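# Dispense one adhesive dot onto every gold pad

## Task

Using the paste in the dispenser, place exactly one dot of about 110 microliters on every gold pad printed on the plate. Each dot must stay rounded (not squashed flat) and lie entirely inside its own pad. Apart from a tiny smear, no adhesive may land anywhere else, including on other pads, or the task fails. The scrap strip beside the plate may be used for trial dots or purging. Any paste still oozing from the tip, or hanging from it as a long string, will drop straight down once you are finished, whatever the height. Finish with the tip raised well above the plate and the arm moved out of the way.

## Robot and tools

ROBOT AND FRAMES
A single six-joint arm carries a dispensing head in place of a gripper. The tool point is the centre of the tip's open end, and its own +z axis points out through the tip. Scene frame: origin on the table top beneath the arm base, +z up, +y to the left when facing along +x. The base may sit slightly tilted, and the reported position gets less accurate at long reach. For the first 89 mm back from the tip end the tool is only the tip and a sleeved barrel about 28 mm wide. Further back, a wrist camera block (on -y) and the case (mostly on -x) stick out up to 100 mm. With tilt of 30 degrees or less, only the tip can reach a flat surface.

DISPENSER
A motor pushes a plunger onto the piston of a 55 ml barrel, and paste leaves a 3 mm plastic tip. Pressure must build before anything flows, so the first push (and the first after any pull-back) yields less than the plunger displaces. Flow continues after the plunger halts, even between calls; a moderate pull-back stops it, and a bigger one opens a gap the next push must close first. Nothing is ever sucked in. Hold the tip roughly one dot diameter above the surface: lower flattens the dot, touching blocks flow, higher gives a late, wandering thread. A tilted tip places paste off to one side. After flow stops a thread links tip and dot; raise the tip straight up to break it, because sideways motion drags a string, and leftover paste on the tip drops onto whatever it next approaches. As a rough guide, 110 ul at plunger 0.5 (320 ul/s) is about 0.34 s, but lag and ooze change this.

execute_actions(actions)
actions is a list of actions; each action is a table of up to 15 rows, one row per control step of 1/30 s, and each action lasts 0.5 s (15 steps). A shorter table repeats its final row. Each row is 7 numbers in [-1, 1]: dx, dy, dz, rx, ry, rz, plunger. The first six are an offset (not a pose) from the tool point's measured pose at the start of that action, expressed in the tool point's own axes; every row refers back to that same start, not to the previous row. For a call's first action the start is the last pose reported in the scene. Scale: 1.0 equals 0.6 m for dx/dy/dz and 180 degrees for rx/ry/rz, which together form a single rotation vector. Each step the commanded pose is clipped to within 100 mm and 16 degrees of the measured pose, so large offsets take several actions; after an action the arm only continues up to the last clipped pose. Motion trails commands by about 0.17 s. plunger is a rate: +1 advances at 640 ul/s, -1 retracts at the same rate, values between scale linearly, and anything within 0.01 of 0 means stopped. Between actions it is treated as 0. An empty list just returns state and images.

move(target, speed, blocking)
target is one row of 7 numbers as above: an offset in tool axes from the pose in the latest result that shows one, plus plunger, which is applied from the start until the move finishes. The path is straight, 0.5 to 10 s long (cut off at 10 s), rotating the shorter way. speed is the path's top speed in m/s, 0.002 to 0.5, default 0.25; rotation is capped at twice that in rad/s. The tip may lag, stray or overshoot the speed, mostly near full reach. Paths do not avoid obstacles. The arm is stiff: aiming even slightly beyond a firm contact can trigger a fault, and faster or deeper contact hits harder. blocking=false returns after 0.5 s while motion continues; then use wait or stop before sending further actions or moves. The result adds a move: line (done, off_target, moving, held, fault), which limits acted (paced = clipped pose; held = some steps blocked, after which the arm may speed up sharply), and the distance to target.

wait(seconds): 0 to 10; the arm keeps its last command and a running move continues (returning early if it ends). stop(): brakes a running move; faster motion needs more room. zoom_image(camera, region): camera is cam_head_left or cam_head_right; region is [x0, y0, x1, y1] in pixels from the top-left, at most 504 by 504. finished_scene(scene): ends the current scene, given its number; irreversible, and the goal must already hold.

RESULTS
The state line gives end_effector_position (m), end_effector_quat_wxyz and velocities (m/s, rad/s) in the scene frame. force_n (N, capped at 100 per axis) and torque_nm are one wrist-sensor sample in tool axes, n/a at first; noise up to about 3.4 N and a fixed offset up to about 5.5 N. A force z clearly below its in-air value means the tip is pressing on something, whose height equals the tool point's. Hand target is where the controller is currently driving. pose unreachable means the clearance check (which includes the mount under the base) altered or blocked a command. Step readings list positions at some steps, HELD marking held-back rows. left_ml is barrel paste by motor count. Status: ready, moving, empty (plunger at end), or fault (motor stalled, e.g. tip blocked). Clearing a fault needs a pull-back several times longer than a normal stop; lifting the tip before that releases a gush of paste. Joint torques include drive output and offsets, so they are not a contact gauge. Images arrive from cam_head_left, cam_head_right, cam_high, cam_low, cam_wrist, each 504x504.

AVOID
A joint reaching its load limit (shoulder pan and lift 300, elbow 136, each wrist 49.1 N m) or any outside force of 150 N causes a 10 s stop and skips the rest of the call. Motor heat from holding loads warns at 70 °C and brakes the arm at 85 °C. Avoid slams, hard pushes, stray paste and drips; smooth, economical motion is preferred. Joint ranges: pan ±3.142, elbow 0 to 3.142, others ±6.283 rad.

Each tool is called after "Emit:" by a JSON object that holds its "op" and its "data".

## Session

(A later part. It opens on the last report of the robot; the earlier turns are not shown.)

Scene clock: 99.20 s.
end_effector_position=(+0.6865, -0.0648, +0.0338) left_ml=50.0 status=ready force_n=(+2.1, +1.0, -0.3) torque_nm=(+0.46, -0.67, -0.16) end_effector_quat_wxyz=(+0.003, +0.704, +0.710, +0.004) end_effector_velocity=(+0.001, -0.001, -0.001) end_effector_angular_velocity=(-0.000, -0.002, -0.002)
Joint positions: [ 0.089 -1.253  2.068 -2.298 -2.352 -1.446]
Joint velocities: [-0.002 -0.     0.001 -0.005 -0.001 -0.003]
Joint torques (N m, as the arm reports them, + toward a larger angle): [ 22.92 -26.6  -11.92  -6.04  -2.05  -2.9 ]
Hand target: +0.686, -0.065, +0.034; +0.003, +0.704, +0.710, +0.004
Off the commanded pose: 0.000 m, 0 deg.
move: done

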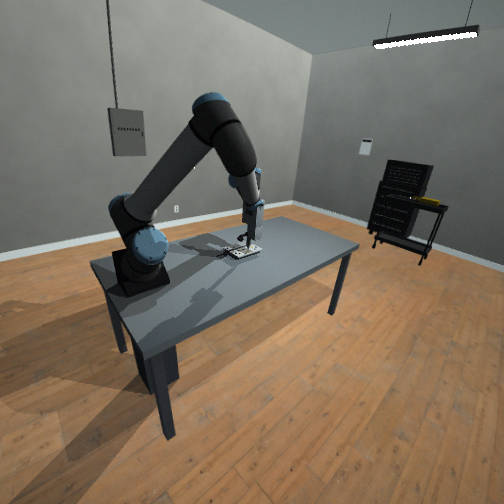

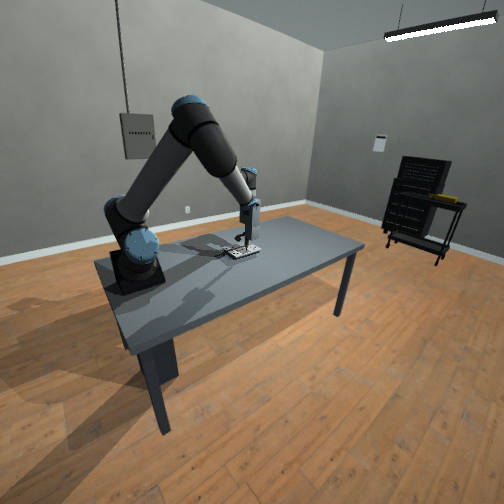

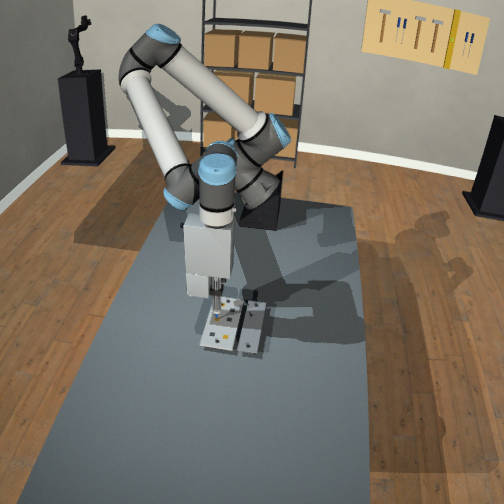

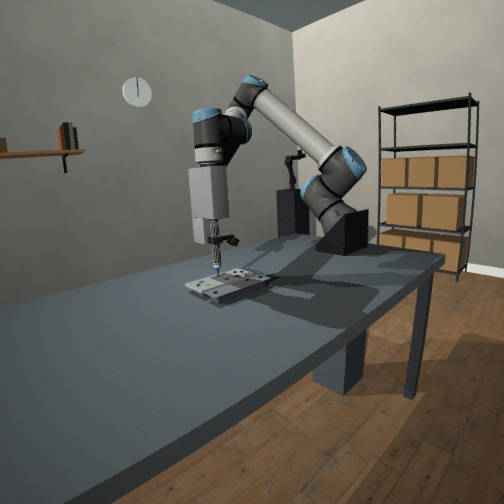

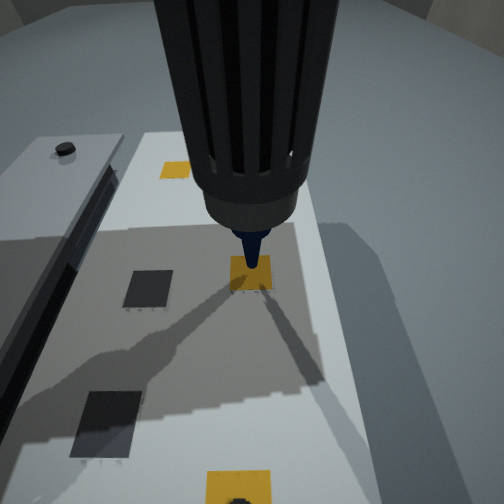

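Centred.

Emit:
{"op": "execute_actions", "data": {"actions": [[[0,0,0.0003,0,0,0,0.645]]]}}

Emit:
{"op": "wait", "data": {"seconds": 10}}

Emit:
{"op": "wait", "data": {"seconds": 10}}

Emit:
{"op": "execute_actions", "data": {"actions": [[[0,0,0,0,0,0,-0.3]]]}}

Emit:
{"op": "move", "data": {"target": [0,0,-0.06,0,0,0,0], "speed": 0.08}}

Scene clock: 105.30 s.
end_effector_position=(+0.6865, -0.0648, +0.0336) left_ml=49.8 status=moving force_n=(+3.5, +0.7, -3.3) torque_nm=(+0.39, -1.19, -0.12) end_effector_quat_wxyz=(+0.003, +0.704, +0.710, +0.004) end_effector_velocity=(+0.001, +0.000, +0.001) end_effector_angular_velocity=(+0.001, -0.001, +0.001)
Joint positions: [ 0.089 -1.252  2.068 -2.299 -2.352 -1.446]
Joint velocities: [ 0.    -0.    -0.001 -0.     0.001 -0.001]
Joint torques (N m, as the arm reports them, + toward a larger angle): [ 24.89 -26.78 -15.88  -6.02  -2.08  -2.61]
Hand target: +0.687, -0.065, +0.034; +0.003, +0.704, +0.710, +0.004
Off the commanded pose: 0.000 m, 0 deg.
Step readings (end_effector_position):
0: (+0.6865, -0.0649, +0.0337)
1: (+0.6865, -0.0649, +0.0337)
2: (+0.6865, -0.0649, +0.0337)
4: (+0.6865, -0.0648, +0.0336)
8: (+0.6865, -0.0648, +0.0336)
15: end_effector_position above

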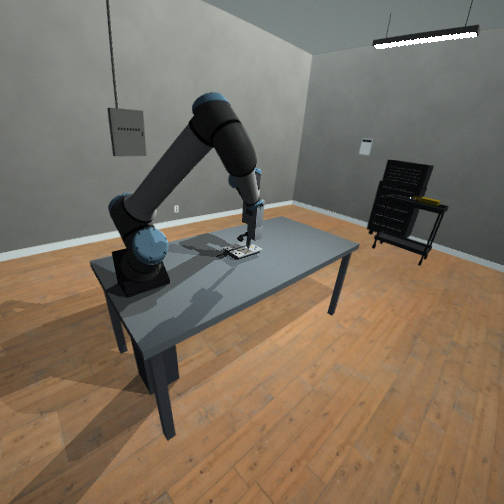

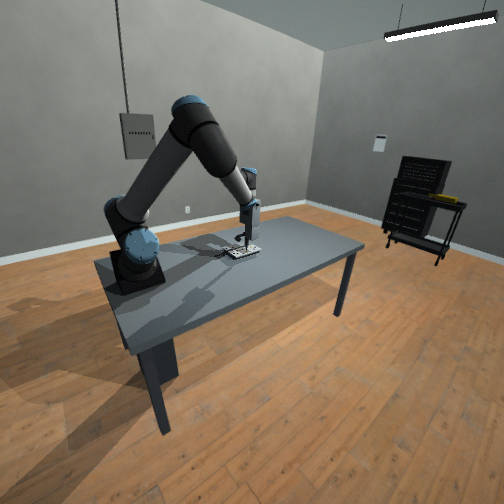

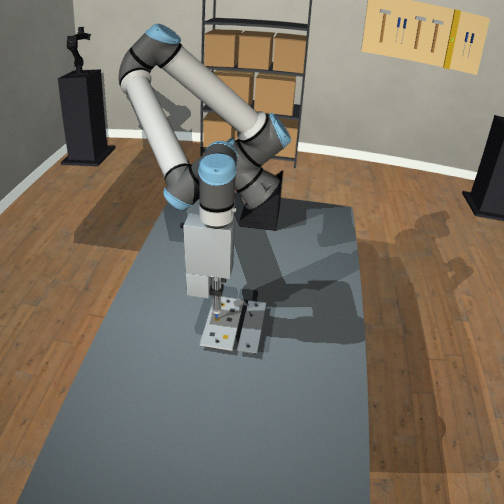

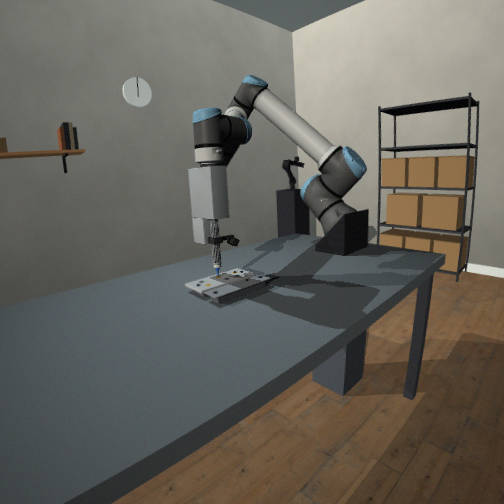

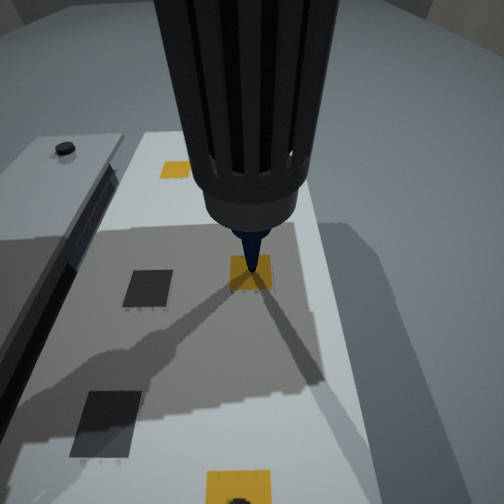

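Scene clock: 115.30 s.
end_effector_position=(+0.6865, -0.0648, +0.0336) left_ml=49.8 status=ready force_n=(+2.5, +0.3, -2.3) torque_nm=(+0.23, -0.85, -0.08) end_effector_quat_wxyz=(+0.003, +0.704, +0.710, +0.004) end_effector_velocity=(-0.000, -0.000, -0.001) end_effector_angular_velocity=(-0.001, +0.001, +0.000)
Joint positions: [ 0.089 -1.252  2.068 -2.299 -2.352 -1.446]
Joint velocities: [-0.     0.     0.001 -0.001 -0.001 -0.   ]
Joint torques (N m, as the arm reports them, + toward a larger angle): [ 23.75 -28.7  -38.25  -5.85  -1.72  -2.94]
Hand target: +0.687, -0.065, +0.034; +0.003, +0.704, +0.710, +0.004
Off the commanded pose: 0.000 m, 0 deg.
wait: 10.00 s; at rest by 0.20 s

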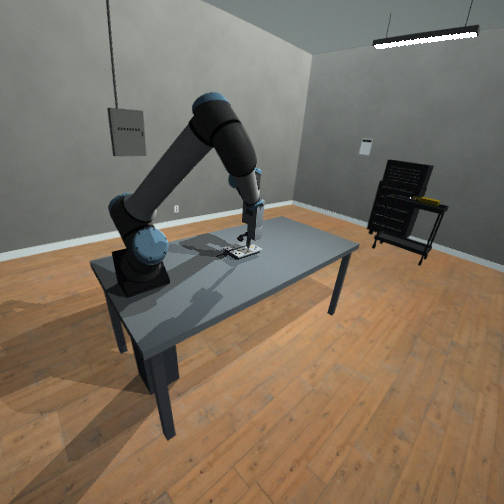

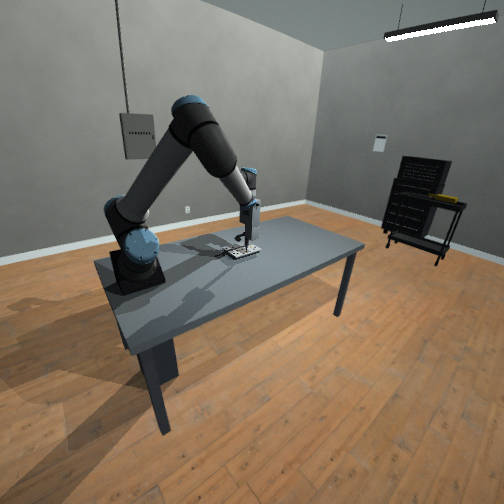

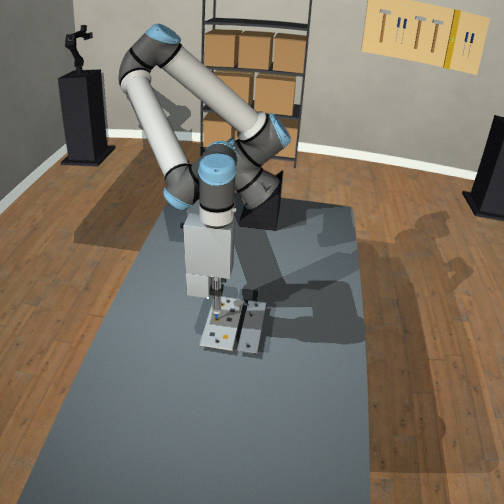

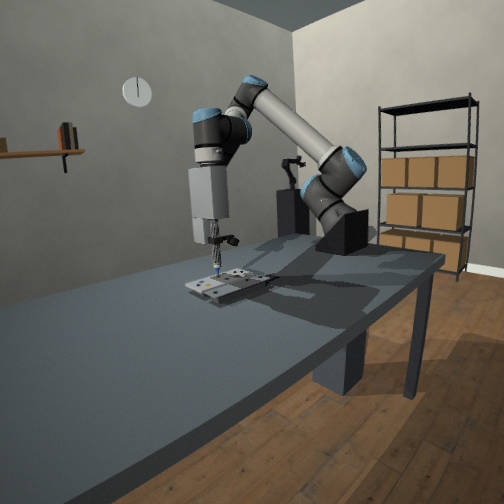

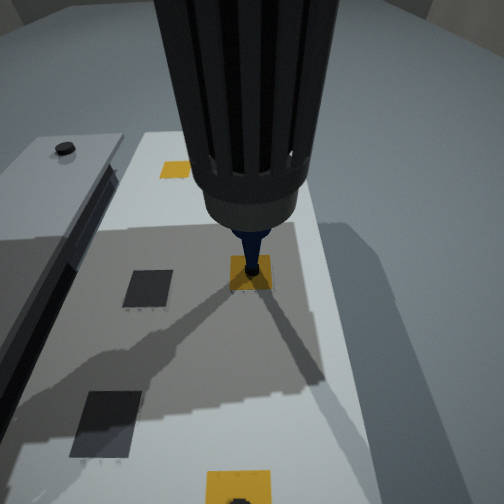

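Scene clock: 125.30 s.
end_effector_position=(+0.6865, -0.0648, +0.0336) left_ml=49.8 status=ready force_n=(+0.8, -0.1, -3.3) torque_nm=(+0.04, -0.15, -0.08) end_effector_quat_wxyz=(+0.003, +0.704, +0.710, +0.004) end_effector_velocity=(+0.000, -0.001, +0.000) end_effector_angular_velocity=(+0.000, -0.000, +0.000)
Joint positions: [ 0.089 -1.252  2.068 -2.299 -2.352 -1.446]
Joint velocities: [-0.001 -0.001 -0.    -0.     0.    -0.002]
Joint torques (N m, as the arm reports them, + toward a larger angle): [ 25.14 -29.04 -37.67  -5.63  -1.4   -2.57]
Hand target: +0.687, -0.065, +0.034; +0.003, +0.704, +0.710, +0.004
Off the commanded pose: 0.000 m, 0 deg.
wait: 10.00 s; at rest by 0.17 s

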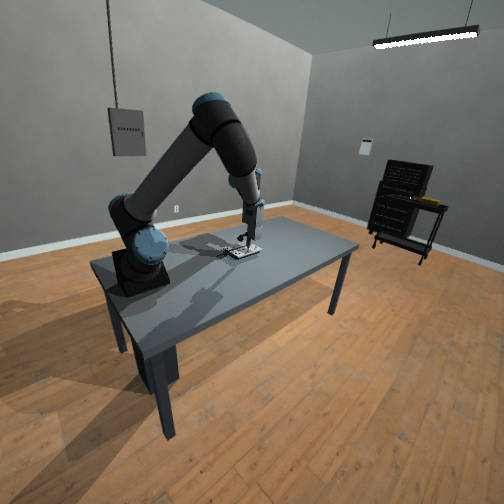

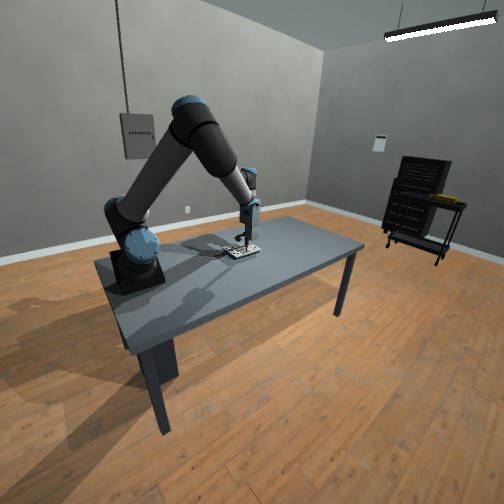

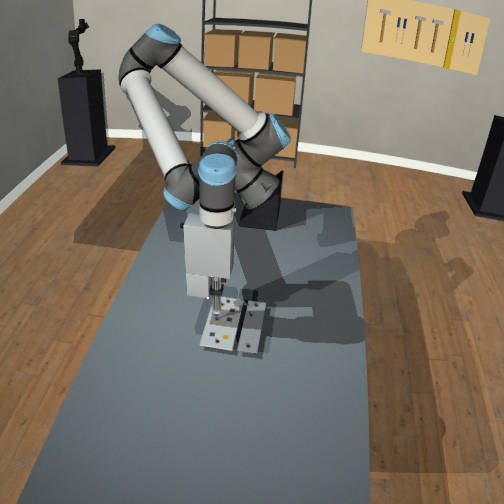

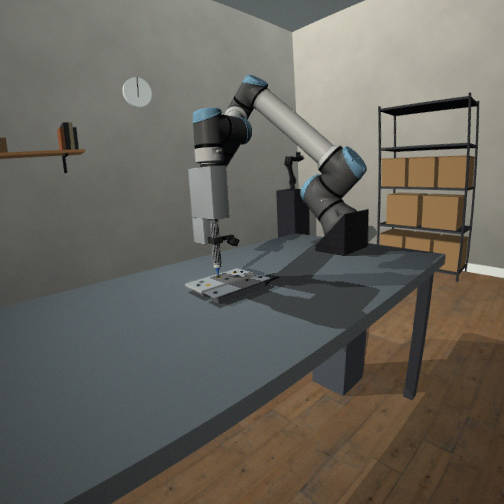

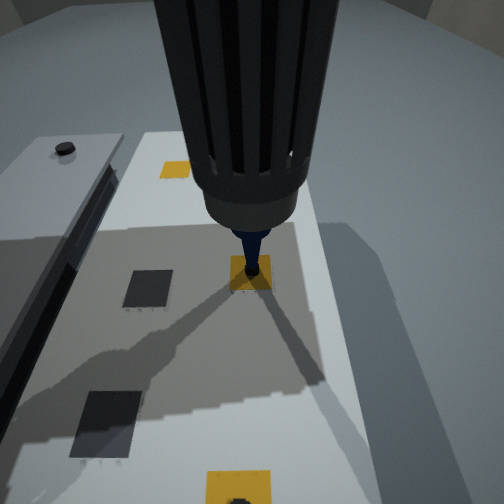

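Scene clock: 125.80 s.
end_effector_position=(+0.6865, -0.0648, +0.0336) left_ml=49.9 status=moving force_n=(+0.6, +0.9, -2.7) torque_nm=(+0.47, -0.18, -0.08) end_effector_quat_wxyz=(+0.003, +0.704, +0.710, +0.004) end_effector_velocity=(+0.001, -0.001, +0.000) end_effector_angular_velocity=(-0.000, -0.001, -0.002)
Joint positions: [ 0.089 -1.252  2.068 -2.299 -2.352 -1.446]
Joint velocities: [-0.    -0.    -0.    -0.001 -0.     0.001]
Joint torques (N m, as the arm reports them, + toward a larger angle): [ 24.8  -28.73 -37.42  -5.67  -1.43  -2.56]
Hand target: +0.687, -0.065, +0.034; +0.003, +0.704, +0.710, +0.004
Off the commanded pose: 0.000 m, 0 deg.
Step readings (end_effector_position):
0: (+0.6865, -0.0648, +0.0336)
1: (+0.6865, -0.0648, +0.0336)
2: (+0.6865, -0.0648, +0.0336)
4: (+0.6865, -0.0648, +0.0336)
8: (+0.6865, -0.0648, +0.0336)
15: end_effector_position above

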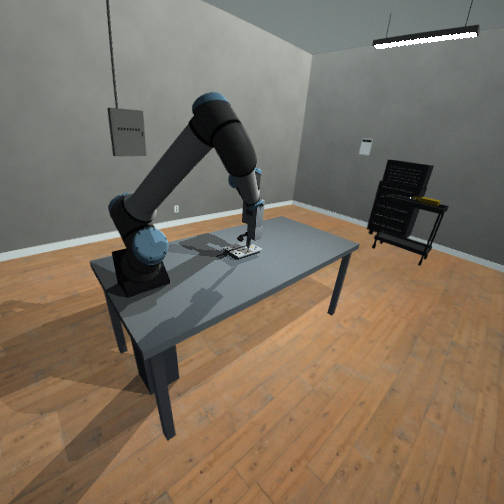

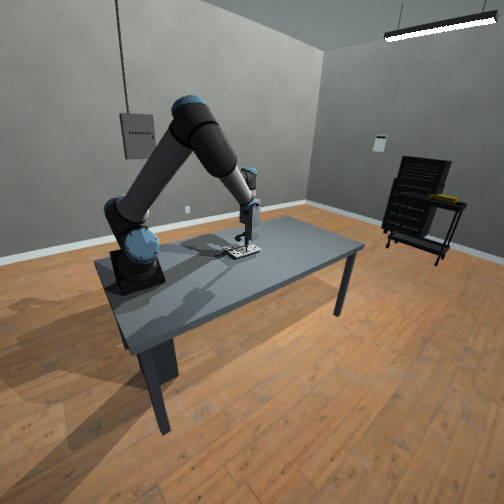

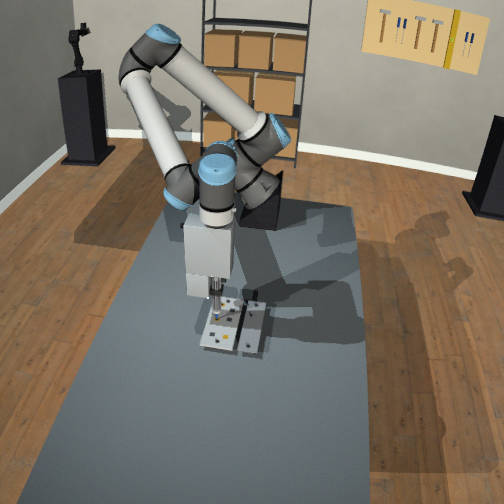

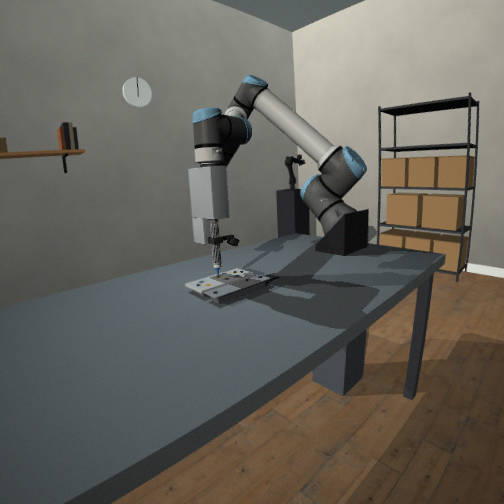

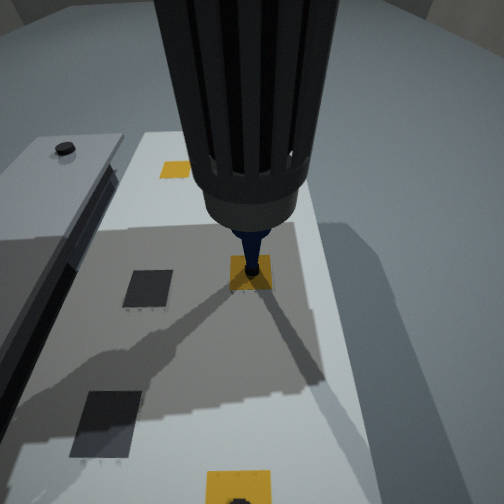

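Scene clock: 126.67 s.
end_effector_position=(+0.6861, -0.0649, +0.0695) left_ml=49.9 status=ready force_n=(+1.7, -0.4, -2.1) torque_nm=(+0.03, -0.46, -0.10) end_effector_quat_wxyz=(+0.003, +0.704, +0.710, +0.004) end_effector_velocity=(+0.000, -0.001, +0.001) end_effector_angular_velocity=(+0.000, +0.000, +0.001)
Joint positions: [ 0.125 -1.279  2.033 -2.203 -2.348 -1.396]
Joint velocities: [ 0.001 -0.001 -0.002  0.004  0.     0.001]
Joint torques (N m, as the arm reports them, + toward a larger angle): [ 57.77 -59.61 -39.96  -0.54   2.23   2.83]
Hand target: +0.686, -0.065, +0.070; +0.003, +0.704, +0.710, +0.004
Off the commanded pose: 0.000 m, 0 deg.
move: done

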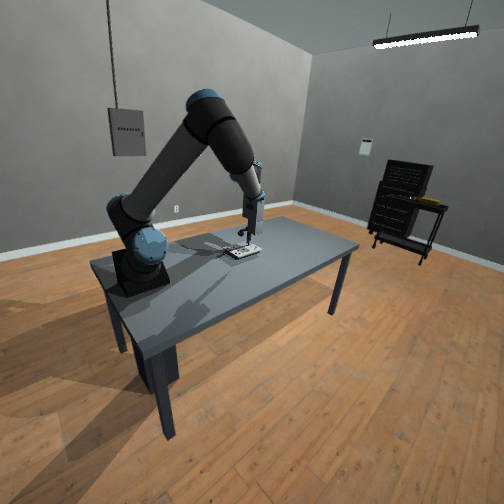

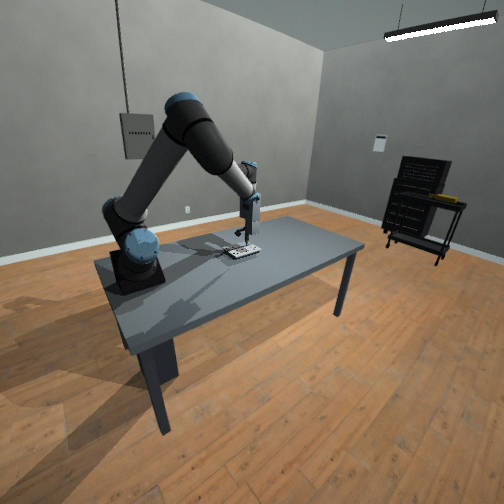

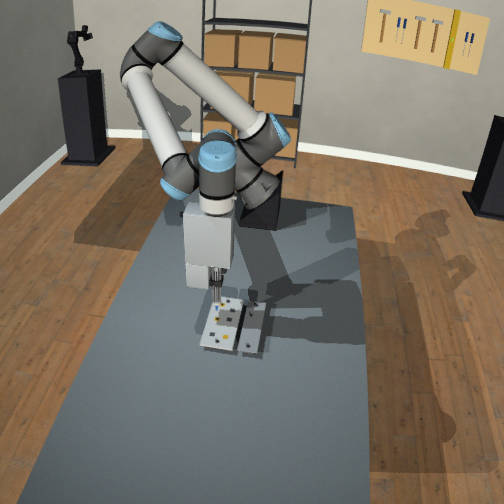

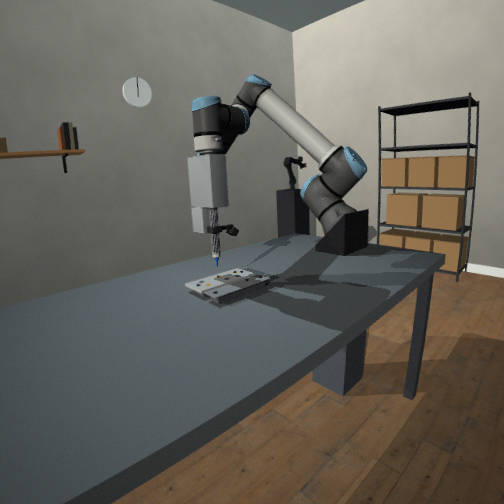

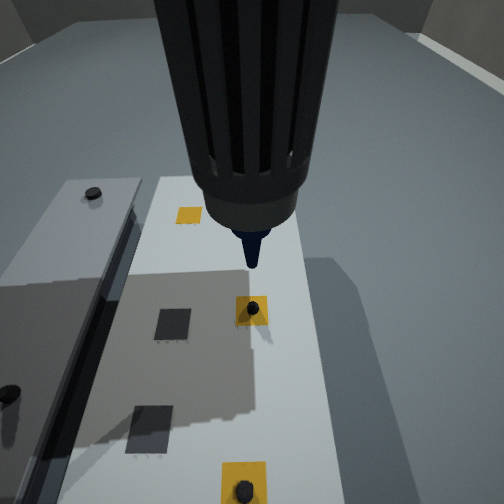

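Emit:
{"op": "move", "data": {"target": [0.068,0.109,0.036,0,0,0,0], "speed": 0.15}}

Scene clock: 131.37 s.
end_effector_position=(+0.7513, -0.0236, +0.0486) left_ml=49.9 status=ready force_n=(+1.4, +0.4, -3.1) torque_nm=(+0.23, -0.44, -0.10) end_effector_quat_wxyz=(+0.003, +0.704, +0.710, +0.004) end_effector_velocity=(+0.001, +0.000, -0.001) end_effector_angular_velocity=(-0.001, +0.000, -0.001)
Joint positions: [ 0.131 -1.139  1.924 -2.227 -2.347 -1.387]
Joint velocities: [-0.001  0.003 -0.002 -0.001 -0.001 -0.   ]
Joint torques (N m, as the arm reports them, + toward a larger angle): [ 63.63 -33.23 -39.88  -5.62  -2.03   2.83]
Hand target: +0.751, -0.024, +0.049; +0.003, +0.704, +0.710, +0.004
Off the commanded pose: 0.000 m, 0 deg.
move: done

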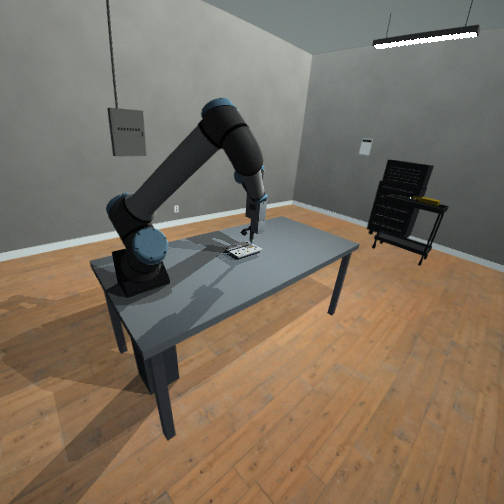

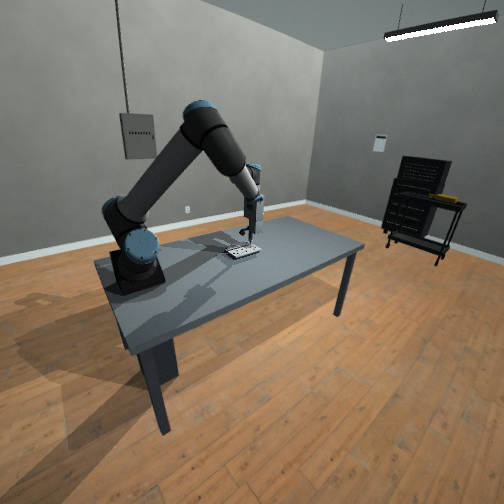

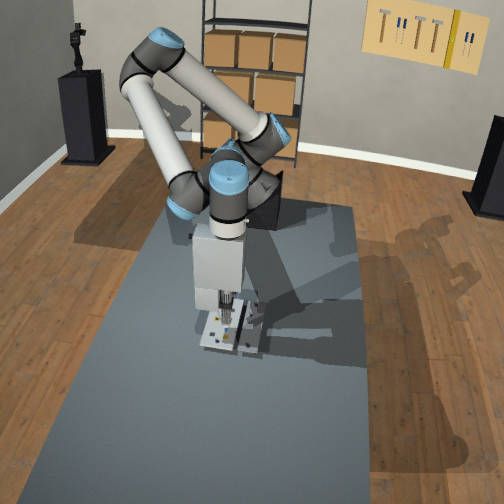

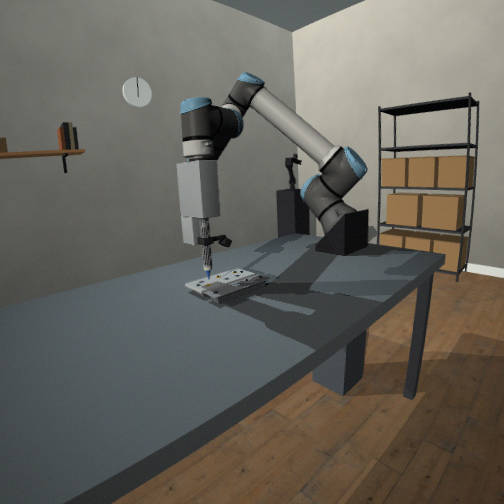

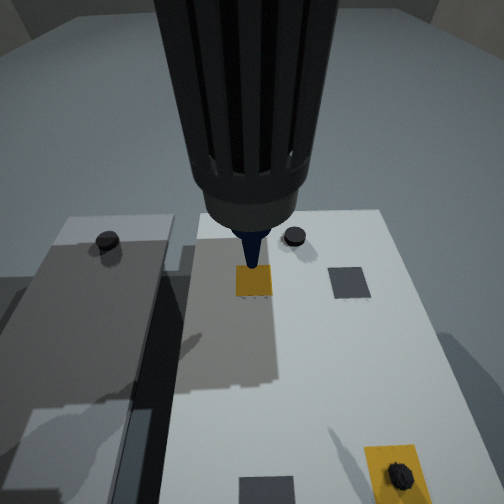

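Emit:
{"op": "move", "data": {"target": [-0.0013,0.0085,0.025,0,0,0,0], "speed": 0.05}}

Emit:
{"op": "zoom_image", "data": {"camera": "cam_wrist", "region": [190,210,310,330]}}

Scene clock: 137.17 s.
end_effector_position=(+0.7566, -0.0243, +0.0337) left_ml=49.9 status=ready force_n=(+2.6, +1.7, -1.8) torque_nm=(+0.71, -0.84, -0.10) end_effector_quat_wxyz=(+0.003, +0.704, +0.710, +0.004) end_effector_velocity=(-0.000, +0.000, -0.001) end_effector_angular_velocity=(-0.000, +0.000, +0.001)
Joint positions: [ 0.116 -1.123  1.927 -2.261 -2.349 -1.407]
Joint velocities: [-0.001  0.001  0.001 -0.003 -0.    -0.002]
Joint torques (N m, as the arm reports them, + toward a larger angle): [ 32.48 -35.05 -12.54  -6.15  -2.1   -2.91]
Hand target: +0.757, -0.024, +0.034; +0.003, +0.704, +0.710, +0.004
Off the commanded pose: 0.000 m, 0 deg.
move: done

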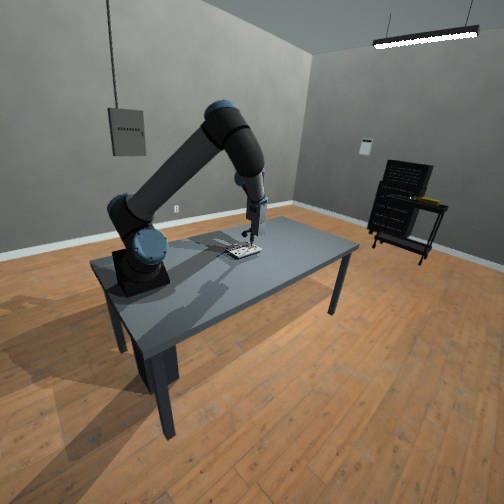

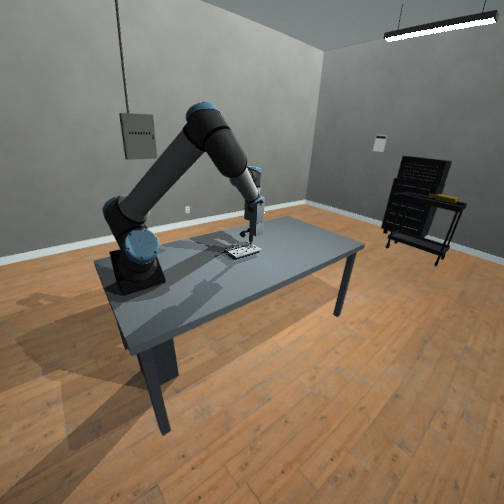

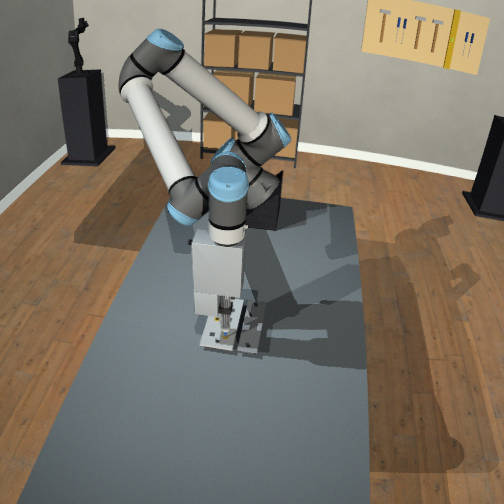

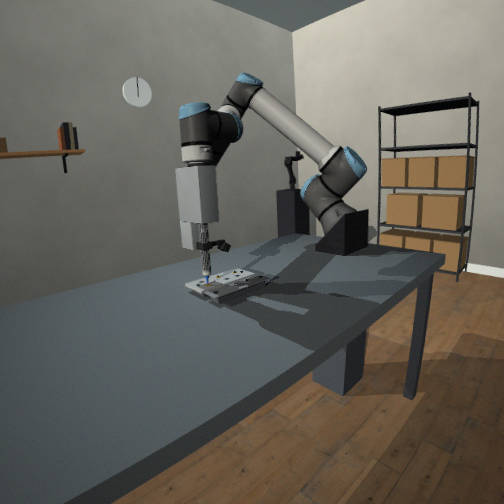

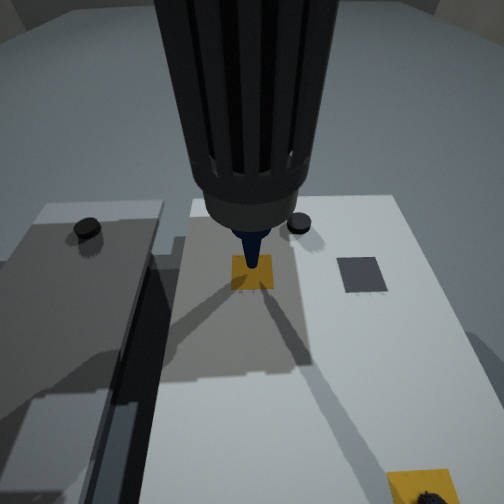

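Region (190, 210, 310, 330) of cam_wrist's 504x504 image, scaled by 4.200, with more detail than that image has.

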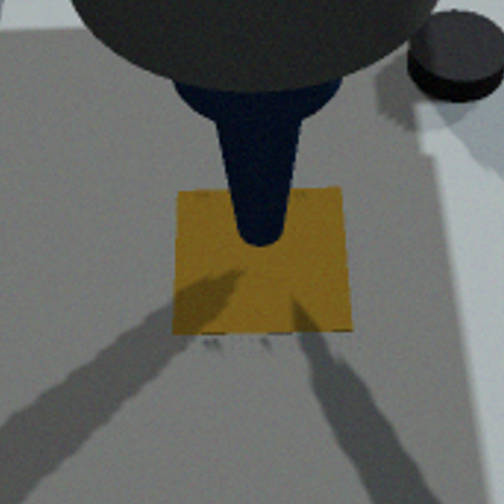

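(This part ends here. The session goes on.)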